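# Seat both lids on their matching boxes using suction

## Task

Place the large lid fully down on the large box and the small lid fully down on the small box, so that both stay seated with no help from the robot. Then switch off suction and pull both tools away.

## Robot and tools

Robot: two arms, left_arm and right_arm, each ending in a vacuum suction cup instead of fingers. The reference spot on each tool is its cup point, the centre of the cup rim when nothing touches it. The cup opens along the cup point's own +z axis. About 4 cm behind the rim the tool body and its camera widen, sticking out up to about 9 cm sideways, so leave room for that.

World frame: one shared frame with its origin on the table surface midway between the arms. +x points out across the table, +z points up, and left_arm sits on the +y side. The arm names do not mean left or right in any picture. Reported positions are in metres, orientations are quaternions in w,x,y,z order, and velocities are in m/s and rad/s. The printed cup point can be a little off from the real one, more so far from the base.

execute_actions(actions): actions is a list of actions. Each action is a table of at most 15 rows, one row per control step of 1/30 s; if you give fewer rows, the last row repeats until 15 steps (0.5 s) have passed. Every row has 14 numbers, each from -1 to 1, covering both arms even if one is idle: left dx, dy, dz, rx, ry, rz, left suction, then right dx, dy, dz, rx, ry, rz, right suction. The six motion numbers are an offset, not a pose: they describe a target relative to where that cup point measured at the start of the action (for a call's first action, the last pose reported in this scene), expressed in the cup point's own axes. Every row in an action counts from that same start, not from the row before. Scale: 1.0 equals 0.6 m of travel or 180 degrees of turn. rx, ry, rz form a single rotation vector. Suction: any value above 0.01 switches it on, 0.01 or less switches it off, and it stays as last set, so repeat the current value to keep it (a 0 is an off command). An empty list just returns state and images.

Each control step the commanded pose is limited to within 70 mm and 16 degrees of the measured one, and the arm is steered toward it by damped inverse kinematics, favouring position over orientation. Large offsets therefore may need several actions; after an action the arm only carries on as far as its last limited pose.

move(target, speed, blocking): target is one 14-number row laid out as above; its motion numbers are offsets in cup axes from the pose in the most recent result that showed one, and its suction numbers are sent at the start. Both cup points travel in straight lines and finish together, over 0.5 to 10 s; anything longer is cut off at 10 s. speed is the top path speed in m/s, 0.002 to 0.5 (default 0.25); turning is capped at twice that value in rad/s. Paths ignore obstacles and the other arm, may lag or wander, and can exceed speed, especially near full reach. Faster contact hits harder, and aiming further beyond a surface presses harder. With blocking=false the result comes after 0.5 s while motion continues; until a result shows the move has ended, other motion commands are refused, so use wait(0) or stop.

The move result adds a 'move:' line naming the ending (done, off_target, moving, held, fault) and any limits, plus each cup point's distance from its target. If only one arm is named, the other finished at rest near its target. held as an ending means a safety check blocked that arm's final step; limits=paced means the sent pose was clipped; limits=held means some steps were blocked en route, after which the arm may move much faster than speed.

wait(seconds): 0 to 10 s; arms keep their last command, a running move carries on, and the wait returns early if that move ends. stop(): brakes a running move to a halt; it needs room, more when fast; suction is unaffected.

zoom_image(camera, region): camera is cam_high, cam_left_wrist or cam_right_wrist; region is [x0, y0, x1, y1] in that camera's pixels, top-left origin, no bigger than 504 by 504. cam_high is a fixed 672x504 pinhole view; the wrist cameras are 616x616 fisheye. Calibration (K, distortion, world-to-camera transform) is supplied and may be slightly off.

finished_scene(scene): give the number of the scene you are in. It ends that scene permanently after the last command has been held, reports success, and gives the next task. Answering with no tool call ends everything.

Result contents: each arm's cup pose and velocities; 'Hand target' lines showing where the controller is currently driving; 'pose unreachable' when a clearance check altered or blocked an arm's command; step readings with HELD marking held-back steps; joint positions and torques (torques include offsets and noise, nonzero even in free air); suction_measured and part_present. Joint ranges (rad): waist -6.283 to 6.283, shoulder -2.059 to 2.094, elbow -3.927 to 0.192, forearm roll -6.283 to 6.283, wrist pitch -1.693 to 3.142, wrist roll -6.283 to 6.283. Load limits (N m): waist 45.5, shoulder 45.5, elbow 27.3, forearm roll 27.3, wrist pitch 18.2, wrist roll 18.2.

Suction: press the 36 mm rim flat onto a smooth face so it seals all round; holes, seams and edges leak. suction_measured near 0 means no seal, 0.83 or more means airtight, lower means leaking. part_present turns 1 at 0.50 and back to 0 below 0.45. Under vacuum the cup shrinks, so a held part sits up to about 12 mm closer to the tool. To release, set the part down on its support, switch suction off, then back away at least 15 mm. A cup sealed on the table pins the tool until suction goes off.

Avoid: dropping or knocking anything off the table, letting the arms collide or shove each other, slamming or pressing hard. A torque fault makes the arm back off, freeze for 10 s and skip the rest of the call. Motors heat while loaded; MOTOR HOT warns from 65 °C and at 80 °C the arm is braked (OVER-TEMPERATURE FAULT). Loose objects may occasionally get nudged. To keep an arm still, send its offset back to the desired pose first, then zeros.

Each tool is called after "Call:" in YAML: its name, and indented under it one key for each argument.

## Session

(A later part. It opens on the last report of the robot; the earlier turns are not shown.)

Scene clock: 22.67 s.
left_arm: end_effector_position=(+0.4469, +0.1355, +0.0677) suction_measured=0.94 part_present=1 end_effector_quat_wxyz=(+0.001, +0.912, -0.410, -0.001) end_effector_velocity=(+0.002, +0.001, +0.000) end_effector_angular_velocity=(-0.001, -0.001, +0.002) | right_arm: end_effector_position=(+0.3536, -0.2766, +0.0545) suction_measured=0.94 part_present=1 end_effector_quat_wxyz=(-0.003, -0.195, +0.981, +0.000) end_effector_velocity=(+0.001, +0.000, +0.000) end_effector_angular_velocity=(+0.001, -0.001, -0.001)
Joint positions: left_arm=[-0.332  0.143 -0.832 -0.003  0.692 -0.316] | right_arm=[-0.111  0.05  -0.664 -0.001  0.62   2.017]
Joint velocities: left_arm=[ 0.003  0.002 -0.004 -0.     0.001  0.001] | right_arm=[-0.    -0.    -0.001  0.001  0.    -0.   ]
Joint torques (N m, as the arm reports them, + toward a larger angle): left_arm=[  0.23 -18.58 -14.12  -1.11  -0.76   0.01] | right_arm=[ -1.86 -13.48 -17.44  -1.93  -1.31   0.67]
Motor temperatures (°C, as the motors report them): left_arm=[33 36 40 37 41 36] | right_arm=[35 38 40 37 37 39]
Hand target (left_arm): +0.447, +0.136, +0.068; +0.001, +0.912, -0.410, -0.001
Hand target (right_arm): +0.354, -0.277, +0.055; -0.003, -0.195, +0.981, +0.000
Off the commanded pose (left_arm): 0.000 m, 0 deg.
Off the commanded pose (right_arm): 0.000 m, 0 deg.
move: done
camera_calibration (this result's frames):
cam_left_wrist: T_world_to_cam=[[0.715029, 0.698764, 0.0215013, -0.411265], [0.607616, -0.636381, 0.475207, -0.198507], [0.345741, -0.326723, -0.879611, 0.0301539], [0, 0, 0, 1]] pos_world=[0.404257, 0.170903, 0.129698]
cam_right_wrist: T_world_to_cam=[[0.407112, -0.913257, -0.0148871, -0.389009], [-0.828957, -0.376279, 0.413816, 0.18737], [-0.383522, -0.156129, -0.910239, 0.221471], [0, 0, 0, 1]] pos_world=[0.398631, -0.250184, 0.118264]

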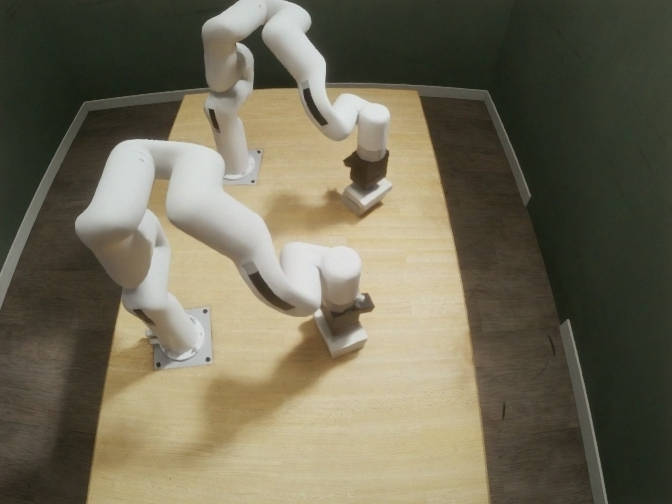

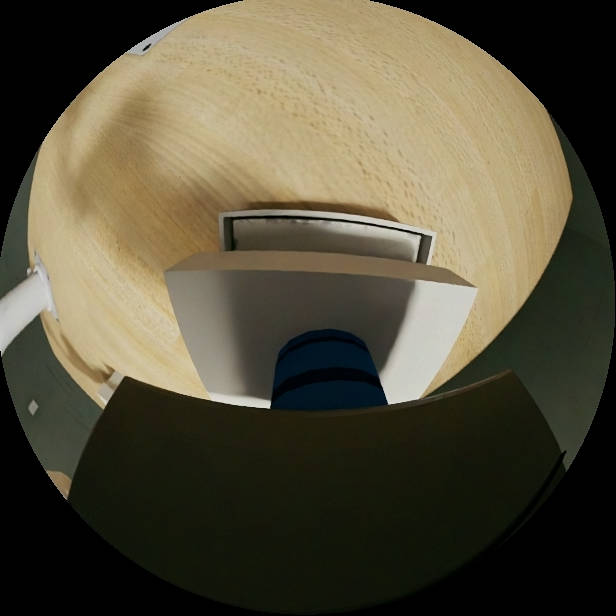

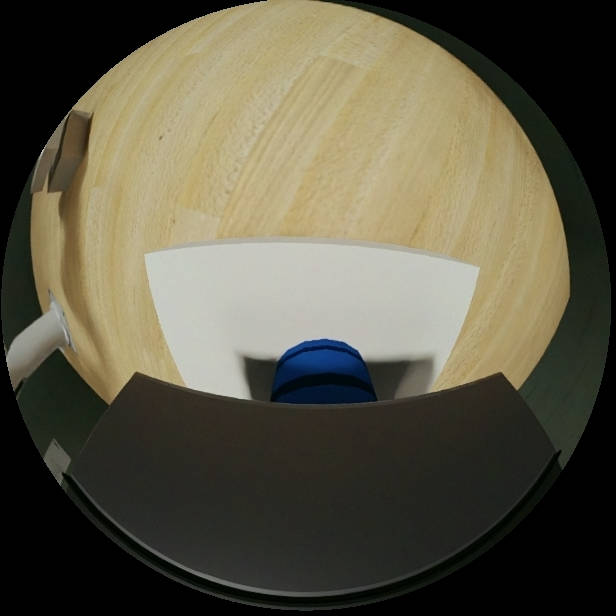

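Call:
zoom_image:
  camera: "cam_left_wrist"
  region: [155, 200, 255, 280]

Call:
zoom_image:
  camera: "cam_left_wrist"
  region: [390, 215, 490, 295]

Call:
zoom_image:
  camera: "cam_high"
  region: [300, 300, 380, 365]

Region (155, 200, 255, 280) of cam_left_wrist's 616x616 image, scaled by 5.040, with more detail than that image has; it fills the top 403 rows of this view, and the rest is white.

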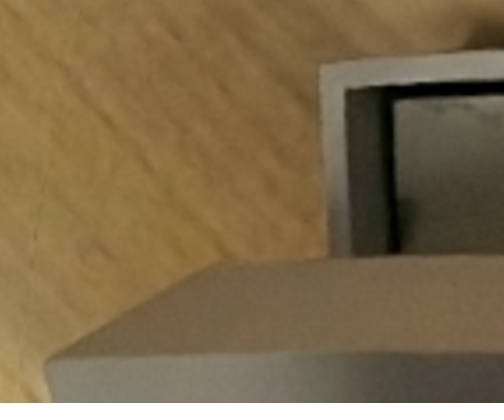

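Region (390, 215, 490, 295) of cam_left_wrist's 616x616 image, scaled by 5.040, with more detail than that image has; it fills the top 403 rows of this view, and the rest is white.

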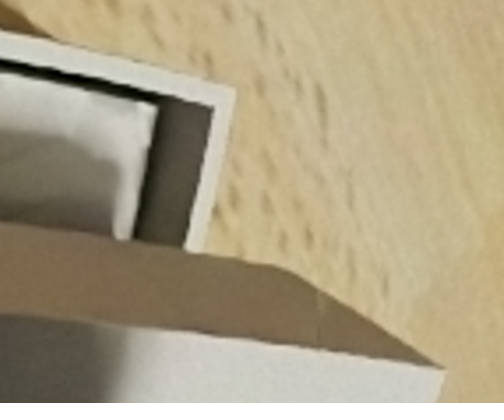

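Region (300, 300, 380, 365) of cam_high's 672x504 image, scaled by 6.300, with more detail than that image has; it fills the top 410 rows of this view, and the rest is white.

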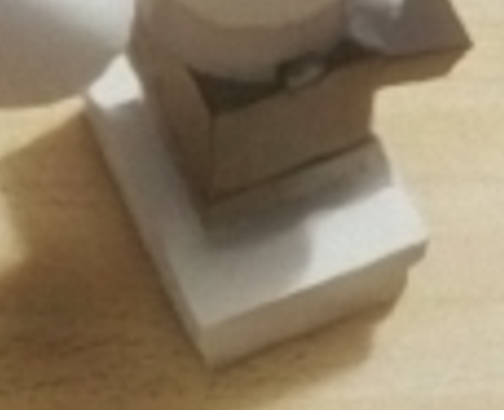

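Call:
move:
  target: [-0.0192,-0.0043,0.015,0,0,0.0017,1,0,0,0.024,0,0,0,1]
  speed: 0.015

Call:
zoom_image:
  camera: "cam_left_wrist"
  region: [175, 220, 245, 276]

Call:
zoom_image:
  camera: "cam_left_wrist"
  region: [400, 234, 470, 290]

Call:
zoom_image:
  camera: "cam_high"
  region: [300, 300, 380, 365]

Scene clock: 25.20 s.
left_arm: end_effector_position=(+0.4412, +0.1457, +0.0589) suction_measured=0.94 part_present=1 end_effector_quat_wxyz=(+0.001, +0.911, -0.412, -0.001) end_effector_velocity=(+0.000, +0.001, -0.000) end_effector_angular_velocity=(-0.001, -0.003, -0.001) | right_arm: end_effector_position=(+0.3535, -0.2766, +0.0403) suction_measured=0.94 part_present=1 end_effector_quat_wxyz=(-0.003, -0.195, +0.981, +0.000) end_effector_velocity=(-0.000, +0.000, -0.002) end_effector_angular_velocity=(-0.000, +0.001, +0.000)
Joint positions: left_arm=[-0.315  0.138 -0.793 -0.003  0.658 -0.294] | right_arm=[-0.111  0.089 -0.657 -0.001  0.575  2.017]
Joint velocities: left_arm=[ 0.003 -0.002  0.005  0.    -0.006  0.003] | right_arm=[ 0.001  0.006  0.002 -0.    -0.006  0.001]
Joint torques (N m, as the arm reports them, + toward a larger angle): left_arm=[ -0.23 -17.85 -13.79  -0.88  -1.    -0.1 ] | right_arm=[ -1.71 -13.96 -17.02  -1.87  -1.38   0.62]
Motor temperatures (°C, as the motors report them): left_arm=[33 36 40 37 41 36] | right_arm=[35 38 40 37 37 39]
Hand target (left_arm): +0.441, +0.146, +0.059; +0.001, +0.911, -0.412, -0.001
Hand target (right_arm): +0.354, -0.277, +0.040; -0.003, -0.195, +0.981, +0.000
Off the commanded pose (left_arm): 0.000 m, 0 deg.
Off the commanded pose (right_arm): 0.000 m, 0 deg.
move: done
camera_calibration (this result's frames):
cam_left_wrist: T_world_to_cam=[[0.718653, 0.695037, 0.0215, -0.415224], [0.604308, -0.639541, 0.475184, -0.18244], [0.34402, -0.3285, -0.879624, 0.0286575], [0, 0, 0, 1]] pos_world=[0.398793, 0.181332, 0.120828]
cam_right_wrist: T_world_to_cam=[[0.40708, -0.91327, -0.0149624, -0.38918], [-0.828876, -0.376245, 0.414011, 0.193118], [-0.383733, -0.156133, -0.910149, 0.208535], [0, 0, 0, 1]] pos_world=[0.39852, -0.250208, 0.104022]

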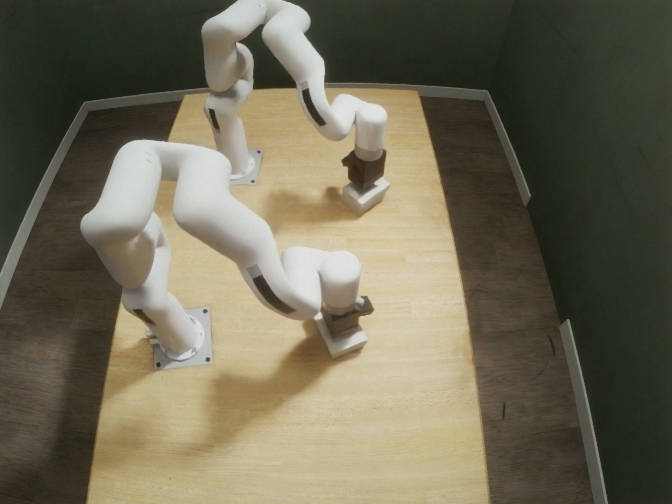

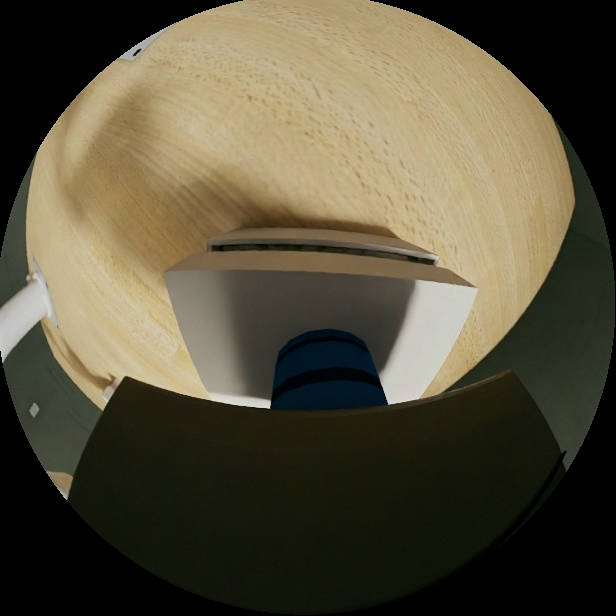

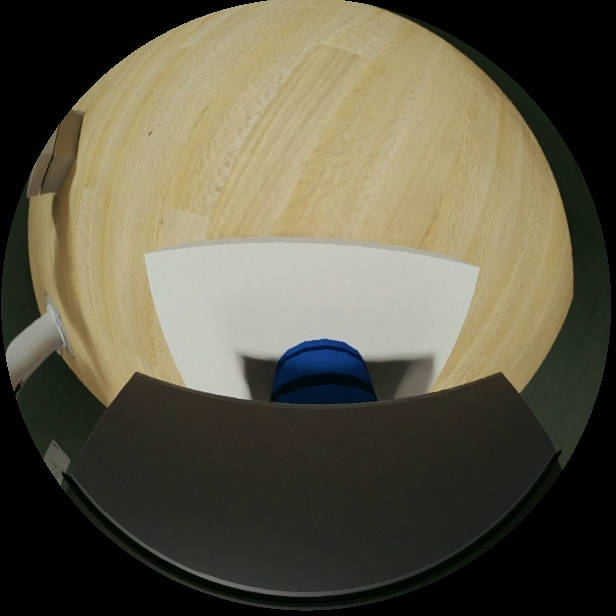

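Region (175, 220, 245, 276) of cam_left_wrist's 616x616 image, scaled by 7.200, with more detail than that image has; it fills the top 403 rows of this view, and the rest is white.

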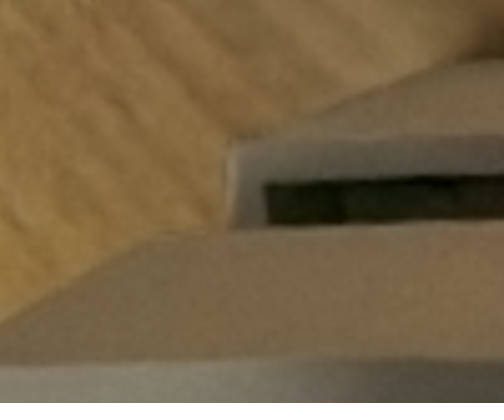

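Region (400, 234, 470, 290) of cam_left_wrist's 616x616 image, scaled by 7.200, with more detail than that image has; it fills the top 403 rows of this view, and the rest is white.

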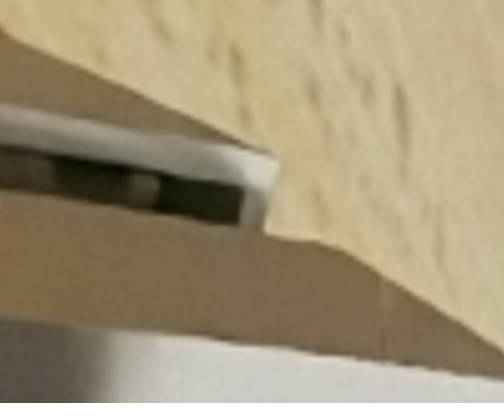

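Region (300, 300, 380, 365) of cam_high's 672x504 image, scaled by 6.300, with more detail than that image has; it fills the top 410 rows of this view, and the rest is white.

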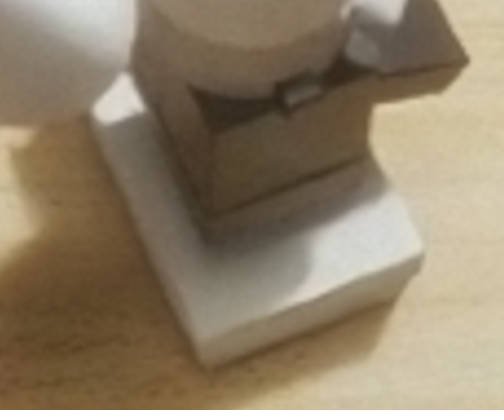

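Call:
move:
  target: [-0.0123,0,0,0,0,0,1,0,0,0.005,0,0,0,1]
  speed: 0.015

Call:
move:
  target: [0,0,0.016,0,0,0,1,0,0,0,0,0,0,0]
  speed: 0.01

Scene clock: 26.37 s.
left_arm: end_effector_position=(+0.4365, +0.1511, +0.0589) suction_measured=0.94 part_present=1 end_effector_quat_wxyz=(+0.001, +0.911, -0.412, -0.001) end_effector_velocity=(-0.002, +0.002, -0.001) end_effector_angular_velocity=(+0.001, +0.003, -0.001) | right_arm: end_effector_position=(+0.3537, -0.2766, +0.0376) suction_measured=0.94 part_present=1 end_effector_quat_wxyz=(-0.003, -0.195, +0.981, +0.000) end_effector_velocity=(+0.000, +0.000, -0.001) end_effector_angular_velocity=(+0.000, -0.001, +0.001)
Joint positions: left_arm=[-0.308  0.12  -0.769 -0.003  0.652 -0.286] | right_arm=[-0.111  0.096 -0.657 -0.001  0.566  2.017]
Joint velocities: left_arm=[ 0.002 -0.002  0.007  0.    -0.001  0.003] | right_arm=[ 0.     0.002  0.001  0.    -0.003 -0.   ]
Joint torques (N m, as the arm reports them, + toward a larger angle): left_arm=[ -0.03 -17.74 -13.95  -0.87  -0.8    0.1 ] | right_arm=[ -1.57 -13.39 -16.37  -1.85  -1.24   0.62]
Motor temperatures (°C, as the motors report them): left_arm=[33 36 40 37 41 36] | right_arm=[35 38 40 37 37 39]
Hand target (left_arm): +0.436, +0.151, +0.059; +0.001, +0.911, -0.412, -0.001
Hand target (right_arm): +0.354, -0.277, +0.037; -0.003, -0.195, +0.981, +0.000
Off the commanded pose (left_arm): 0.000 m, 0 deg.
Off the commanded pose (right_arm): 0.000 m, 0 deg.
move: done
camera_calibration (this result's frames):
cam_left_wrist: T_world_to_cam=[[0.718636, 0.695054, 0.0214951, -0.415573], [0.604328, -0.639528, 0.475176, -0.176146], [0.344019, -0.328488, -0.879628, 0.0320706], [0, 0, 0, 1]] pos_world=[0.394063, 0.186731, 0.120843]
cam_right_wrist: T_world_to_cam=[[0.407083, -0.913272, -0.0147443, -0.389309], [-0.82913, -0.376253, 0.413494, 0.194527], [-0.38318, -0.156101, -0.910388, 0.205958], [0, 0, 0, 1]] pos_world=[0.398688, -0.250204, 0.101326]

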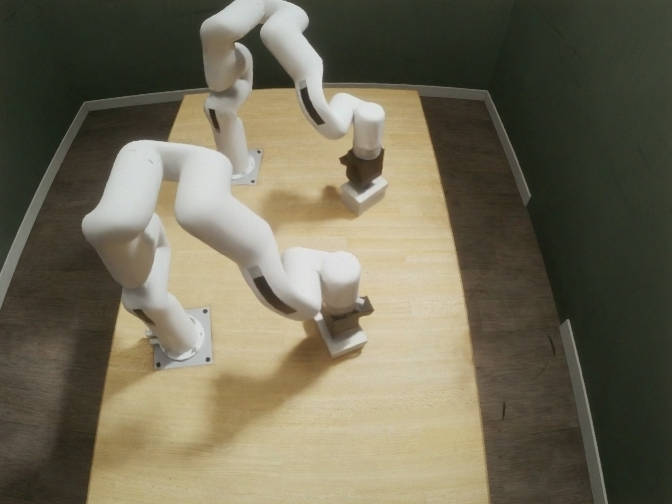

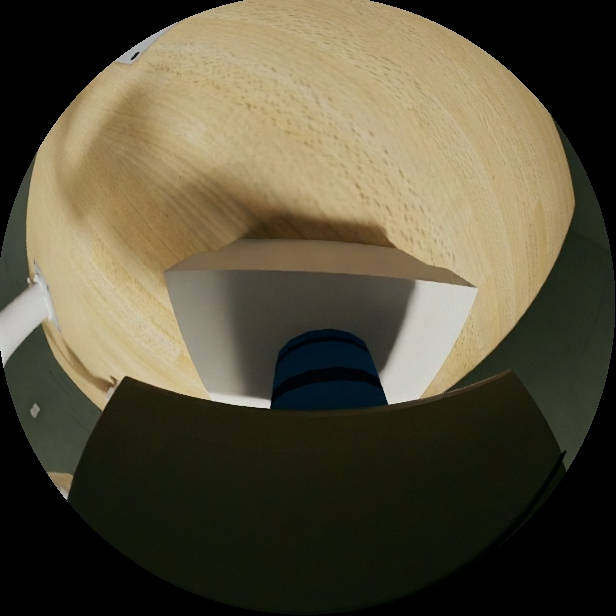

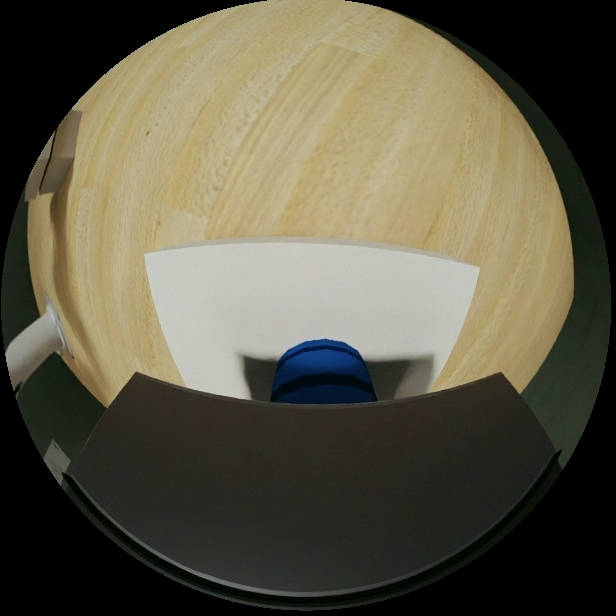

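Scene clock: 27.53 s.
left_arm: end_effector_position=(+0.4364, +0.1511, +0.0494) suction_measured=0.94 part_present=1 end_effector_quat_wxyz=(+0.001, +0.911, -0.412, -0.001) end_effector_velocity=(+0.000, -0.000, -0.001) end_effector_angular_velocity=(-0.000, -0.002, -0.002) | right_arm: end_effector_position=(+0.3539, -0.2766, +0.0377) suction_measured=0.00 part_present=0 end_effector_quat_wxyz=(-0.003, -0.195, +0.981, +0.000) end_effector_velocity=(-0.000, +0.001, -0.000) end_effector_angular_velocity=(-0.000, +0.001, +0.002)
Joint positions: left_arm=[-0.308  0.143 -0.764 -0.003  0.624 -0.286] | right_arm=[-0.111  0.096 -0.657 -0.001  0.566  2.017]
Joint velocities: left_arm=[-0.001  0.004  0.     0.001 -0.006  0.001] | right_arm=[ 0.002  0.     0.    -0.     0.    -0.   ]
Joint torques (N m, as the arm reports them, + toward a larger angle): left_arm=[  0.36 -18.18 -13.66  -1.47  -0.8   -0.09] | right_arm=[ -1.68  -9.69 -10.78  -1.83  -0.51   0.53]
Motor temperatures (°C, as the motors report them): left_arm=[33 36 40 37 41 36] | right_arm=[35 38 40 37 37 39]
Hand target (left_arm): +0.436, +0.151, +0.049; +0.001, +0.911, -0.412, -0.001
Hand target (right_arm): +0.354, -0.277, +0.038; -0.003, -0.195, +0.981, +0.000
Off the commanded pose (left_arm): 0.000 m, 0 deg.
Off the commanded pose (right_arm): 0.000 m, 0 deg.
move: done
camera_calibration (this result's frames):
cam_left_wrist: T_world_to_cam=[[0.718617, 0.695074, 0.0214882, -0.415346], [0.604387, -0.639546, 0.475077, -0.171629], [0.343956, -0.328411, -0.879682, 0.0238058], [0, 0, 0, 1]] pos_world=[0.394017, 0.18675, 0.111404]
cam_right_wrist: T_world_to_cam=[[0.40709, -0.913272, -0.0145747, -0.389379], [-0.829325, -0.376263, 0.413093, 0.194707], [-0.38275, -0.156079, -0.910572, 0.205995], [0, 0, 0, 1]] pos_world=[0.398832, -0.250196, 0.101466]

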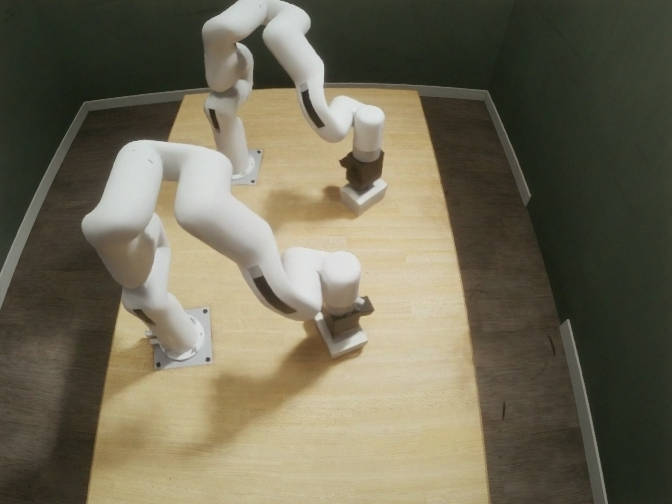

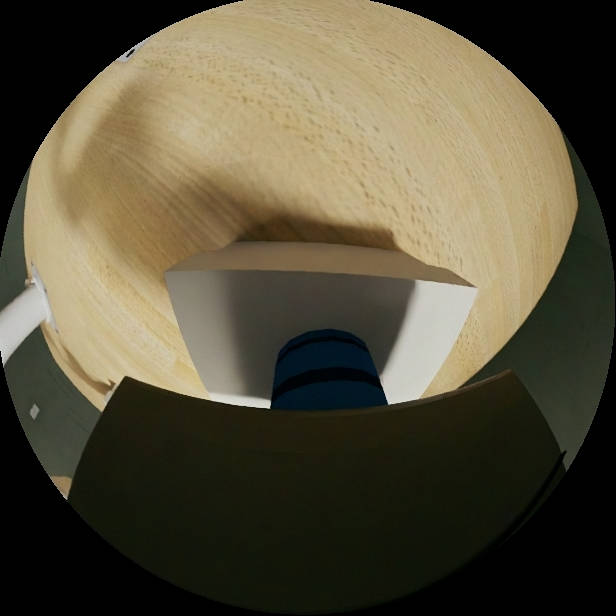

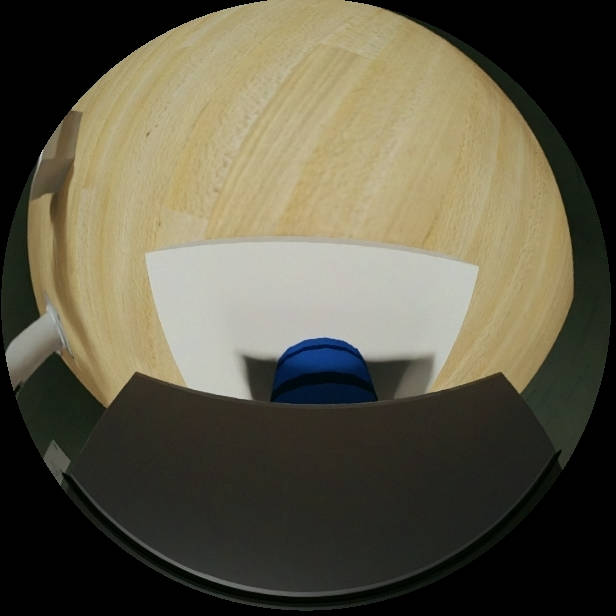

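Call:
move:
  target: [0,0,0.0255,0,0,0,1,0,0,-0.17,0,0,0,0]
  speed: 0.1

Scene clock: 29.13 s.
left_arm: end_effector_position=(+0.4364, +0.1511, +0.0342) suction_measured=0.94 part_present=1 end_effector_quat_wxyz=(+0.001, +0.911, -0.412, -0.001) end_effector_velocity=(-0.000, -0.000, +0.000) end_effector_angular_velocity=(-0.001, -0.000, +0.001) | right_arm: end_effector_position=(+0.3540, -0.2765, +0.1391) suction_measured=0.00 part_present=0 end_effector_quat_wxyz=(-0.003, -0.195, +0.981, +0.000) end_effector_velocity=(+0.000, +0.001, +0.003) end_effector_angular_velocity=(+0.002, -0.001, -0.000)
Joint positions: left_arm=[-0.308  0.182 -0.759 -0.003  0.58  -0.286] | right_arm=[-0.111 -0.133 -0.747 -0.001  0.886  2.017]
Joint velocities: left_arm=[-0.    -0.     0.001 -0.001 -0.001 -0.001] | right_arm=[ 0.002 -0.003 -0.005  0.002  0.008  0.001]
Joint torques (N m, as the arm reports them, + toward a larger angle): left_arm=[  0.68 -17.44 -13.09  -0.95  -0.76   0.04] | right_arm=[ -1.73 -12.02 -19.99  -1.84  -1.36   0.58]
Motor temperatures (°C, as the motors report them): left_arm=[33 36 40 37 41 36] | right_arm=[35 38 40 37 37 39]
Hand target (left_arm): +0.436, +0.151, +0.034; +0.001, +0.911, -0.412, -0.001
Hand target (right_arm): +0.354, -0.277, +0.140; -0.003, -0.195, +0.981, +0.000
Off the commanded pose (left_arm): 0.000 m, 0 deg.
Off the commanded pose (right_arm): 0.001 m, 0 deg.
move: done
camera_calibration (this result's frames):
cam_left_wrist: T_world_to_cam=[[0.718581, 0.695108, 0.0215926, -0.41502], [0.604364, -0.639531, 0.475124, -0.164367], [0.344072, -0.328365, -0.879654, 0.0103261], [0, 0, 0, 1]] pos_world=[0.39401, 0.186756, 0.0961396]
cam_right_wrist: T_world_to_cam=[[0.407119, -0.913255, -0.0148442, -0.387818], [-0.829058, -0.376307, 0.413588, 0.152739], [-0.383298, -0.156073, -0.910343, 0.298546], [0, 0, 0, 1]] pos_world=[0.398949, -0.250105, 0.202852]

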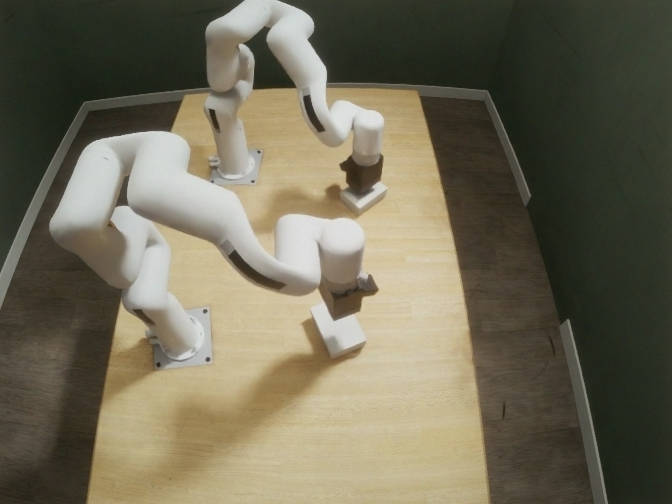

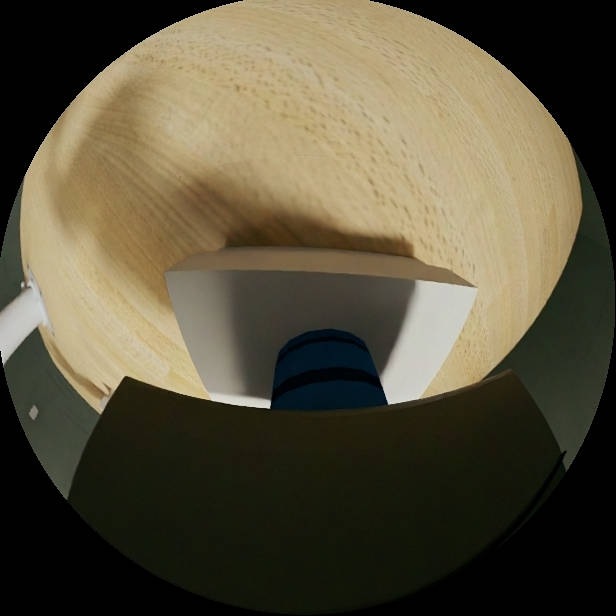

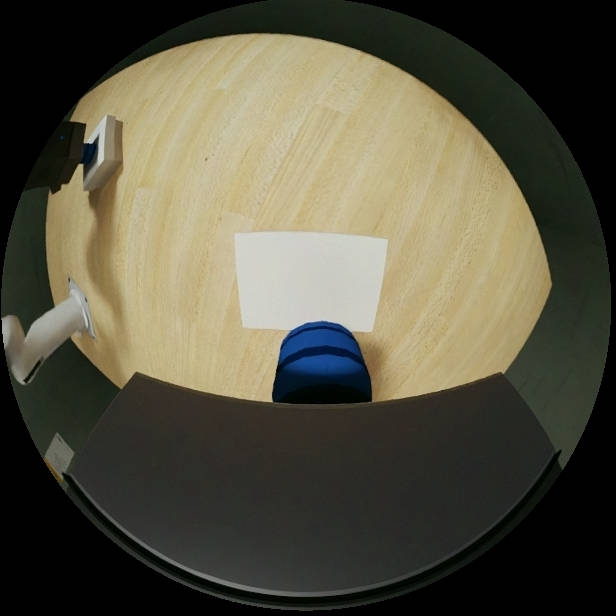

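Call:
execute_actions:
  actions:
    - [[0,0,0.001,0,0,0,0,0,0,0,0,0,0,0]]

Call:
move:
  target: [0,0,-0.17,0,0,0,0,0,0,0,0,0,0,0]
  speed: 0.15

Call:
zoom_image:
  camera: "cam_high"
  region: [290, 150, 420, 370]

Scene clock: 29.80 s.
left_arm: end_effector_position=(+0.4373, +0.1508, +0.0343) suction_measured=0.00 part_present=0 end_effector_quat_wxyz=(+0.001, +0.911, -0.412, -0.000) end_effector_velocity=(-0.002, +0.001, -0.003) end_effector_angular_velocity=(+0.003, +0.006, -0.000) | right_arm: end_effector_position=(+0.3540, -0.2765, +0.1391) suction_measured=0.00 part_present=0 end_effector_quat_wxyz=(-0.003, -0.195, +0.981, +0.000) end_effector_velocity=(+0.000, -0.000, +0.000) end_effector_angular_velocity=(-0.000, -0.001, -0.001)
Joint positions: left_arm=[-0.308  0.182 -0.76  -0.003  0.578 -0.286] | right_arm=[-0.111 -0.133 -0.747 -0.001  0.886  2.017]
Joint velocities: left_arm=[0.001 0.003 0.003 0.001 0.    0.   ] | right_arm=[-0.001 -0.001 -0.    -0.     0.     0.001]
Joint torques (N m, as the arm reports them, + toward a larger angle): left_arm=[  0.32 -13.18  -8.89  -0.78  -0.24   0.03] | right_arm=[ -1.74 -11.95 -20.07  -1.89  -1.3    0.58]
Motor temperatures (°C, as the motors report them): left_arm=[33 36 40 37 41 36] | right_arm=[35 38 40 37 37 39]
Hand target (left_arm): +0.436, +0.151, +0.034; +0.001, +0.911, -0.412, -0.001
Hand target (right_arm): +0.354, -0.277, +0.139; -0.003, -0.195, +0.981, +0.000
Off the commanded pose (left_arm): 0.001 m, 0 deg.
Off the commanded pose (right_arm): 0.000 m, 0 deg.
Step readings (end_effector_position):
0: left_arm (+0.4364, +0.1511, +0.0341) | right_arm (+0.3541, -0.2765, +0.1394)
1: left_arm (+0.4364, +0.1511, +0.0341) | right_arm (+0.3541, -0.2765, +0.1395)
2: left_arm (+0.4365, +0.1511, +0.0341) | right_arm (+0.3541, -0.2765, +0.1394)
4: left_arm (+0.4382, +0.1504, +0.0357) | right_arm (+0.3540, -0.2765, +0.1393)
8: left_arm (+0.4378, +0.1506, +0.0351) | right_arm (+0.3540, -0.2765, +0.1391)
15: end_effector_position above
camera_calibration (this result's frames):
cam_left_wrist: T_world_to_cam=[[0.71853, 0.695127, 0.0226543, -0.415429], [0.603275, -0.639132, 0.477042, -0.16479], [0.346084, -0.329102, -0.878589, 0.0092527], [0, 0, 0, 1]] pos_world=[0.394709, 0.186498, 0.0961523]
cam_right_wrist: T_world_to_cam=[[0.407119, -0.913255, -0.0148431, -0.387819], [-0.829059, -0.376307, 0.413586, 0.15274], [-0.383295, -0.156073, -0.910344, 0.298549], [0, 0, 0, 1]] pos_world=[0.398951, -0.250105, 0.202855]

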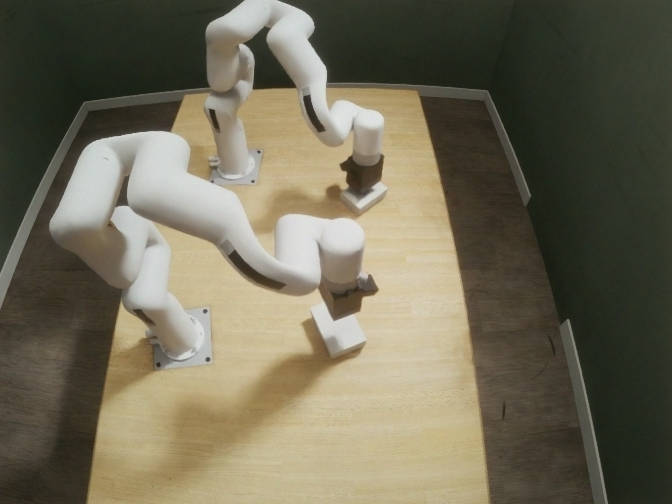

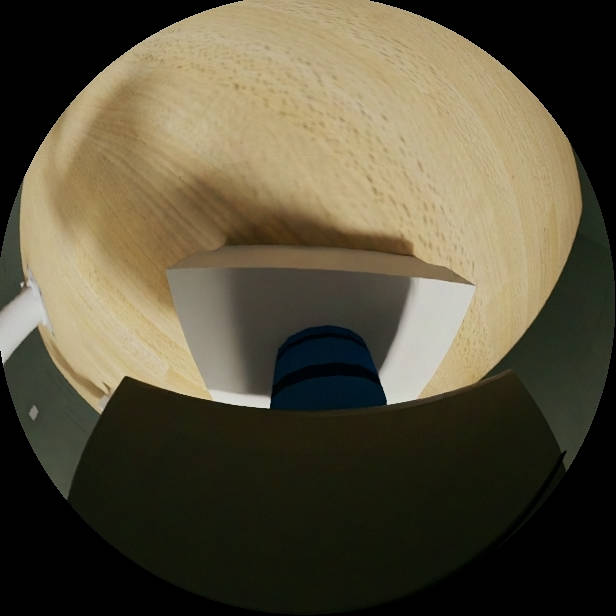

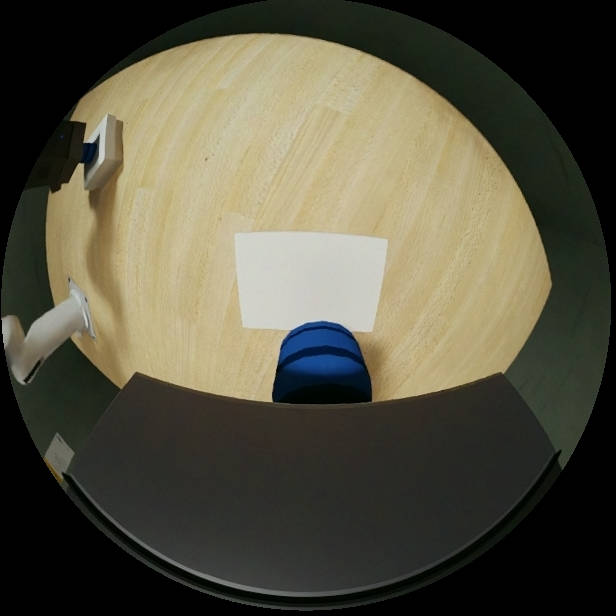

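Scene clock: 31.00 s.
left_arm: end_effector_position=(+0.4370, +0.1508, +0.1359) suction_measured=0.00 part_present=0 end_effector_quat_wxyz=(+0.001, +0.911, -0.412, -0.000) end_effector_velocity=(+0.000, -0.001, +0.003) end_effector_angular_velocity=(-0.000, -0.002, -0.002) | right_arm: end_effector_position=(+0.3540, -0.2765, +0.1391) suction_measured=0.00 part_present=0 end_effector_quat_wxyz=(-0.003, -0.195, +0.981, +0.000) end_effector_velocity=(+0.000, +0.000, +0.001) end_effector_angular_velocity=(+0.000, -0.001, -0.001)
Joint positions: left_arm=[-0.307 -0.037 -0.841 -0.003  0.879 -0.286] | right_arm=[-0.111 -0.133 -0.747 -0.001  0.886  2.017]
Joint velocities: left_arm=[-0.001 -0.005 -0.005  0.001  0.008  0.001] | right_arm=[-0.    -0.    -0.001  0.     0.     0.001]
Joint torques (N m, as the arm reports them, + toward a larger angle): left_arm=[  0.25 -16.13 -15.49  -1.01  -0.75   0.1 ] | right_arm=[ -1.71 -12.05 -19.94  -1.87  -1.27   0.63]
Motor temperatures (°C, as the motors report them): left_arm=[33 36 40 37 41 36] | right_arm=[35 38 40 37 37 39]
Hand target (left_arm): +0.437, +0.151, +0.136; +0.001, +0.911, -0.412, -0.000
Hand target (right_arm): +0.354, -0.277, +0.139; -0.003, -0.195, +0.981, +0.000
Off the commanded pose (left_arm): 0.001 m, 0 deg.
Off the commanded pose (right_arm): 0.000 m, 0 deg.
move: done
camera_calibration (this result's frames):
cam_left_wrist: T_world_to_cam=[[0.71882, 0.694851, 0.0219285, -0.41754], [0.60345, -0.639306, 0.476588, -0.213051], [0.345176, -0.329348, -0.878853, 0.099071], [0, 0, 0, 1]] pos_world=[0.394504, 0.186552, 0.197762]
cam_right_wrist: T_world_to_cam=[[0.407119, -0.913255, -0.0148432, -0.387819], [-0.829059, -0.376307, 0.413586, 0.15274], [-0.383295, -0.156073, -0.910344, 0.298549], [0, 0, 0, 1]] pos_world=[0.398951, -0.250105, 0.202855]

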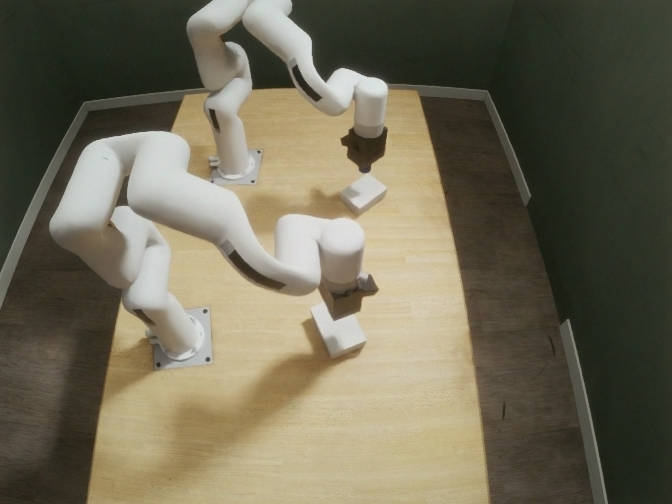

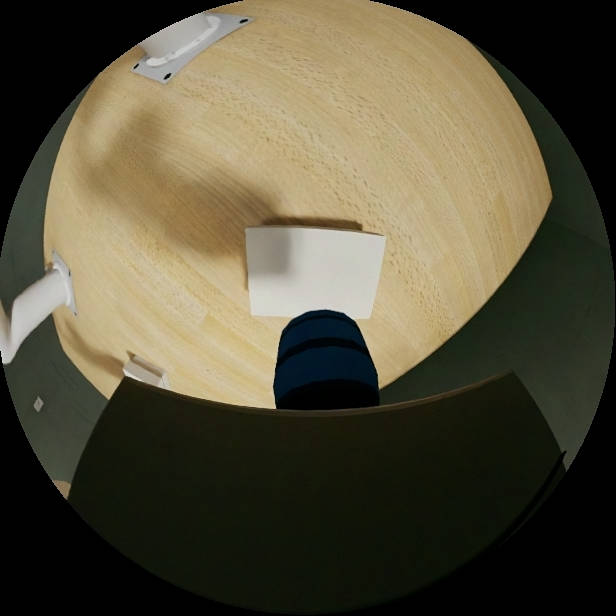

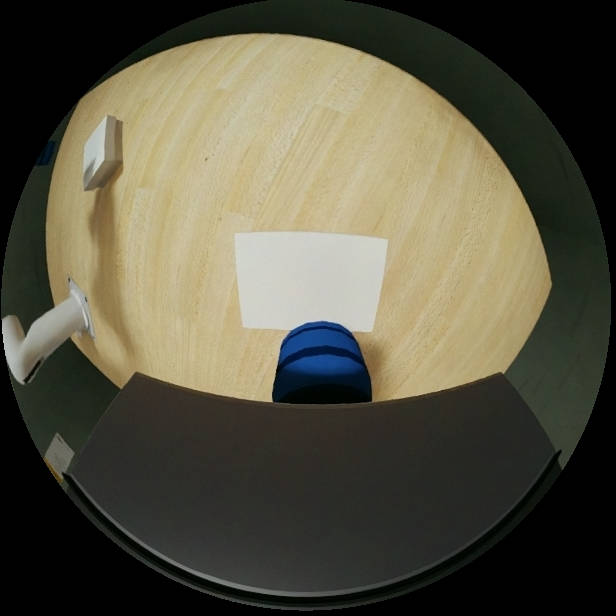

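Region (290, 150, 420, 370) of cam_high's 672x504 image, scaled by 2.291, with more detail than that image has; it fills the left 298 columns of this view, and the rest is white.

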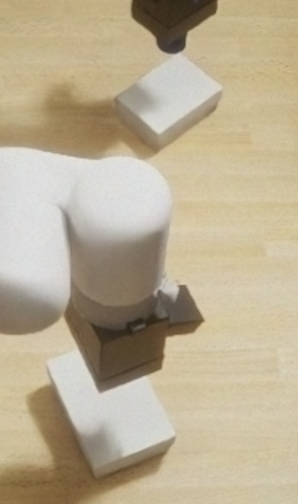

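Call:
finished_scene:
  scene: 1

The scene is finished: the task was done.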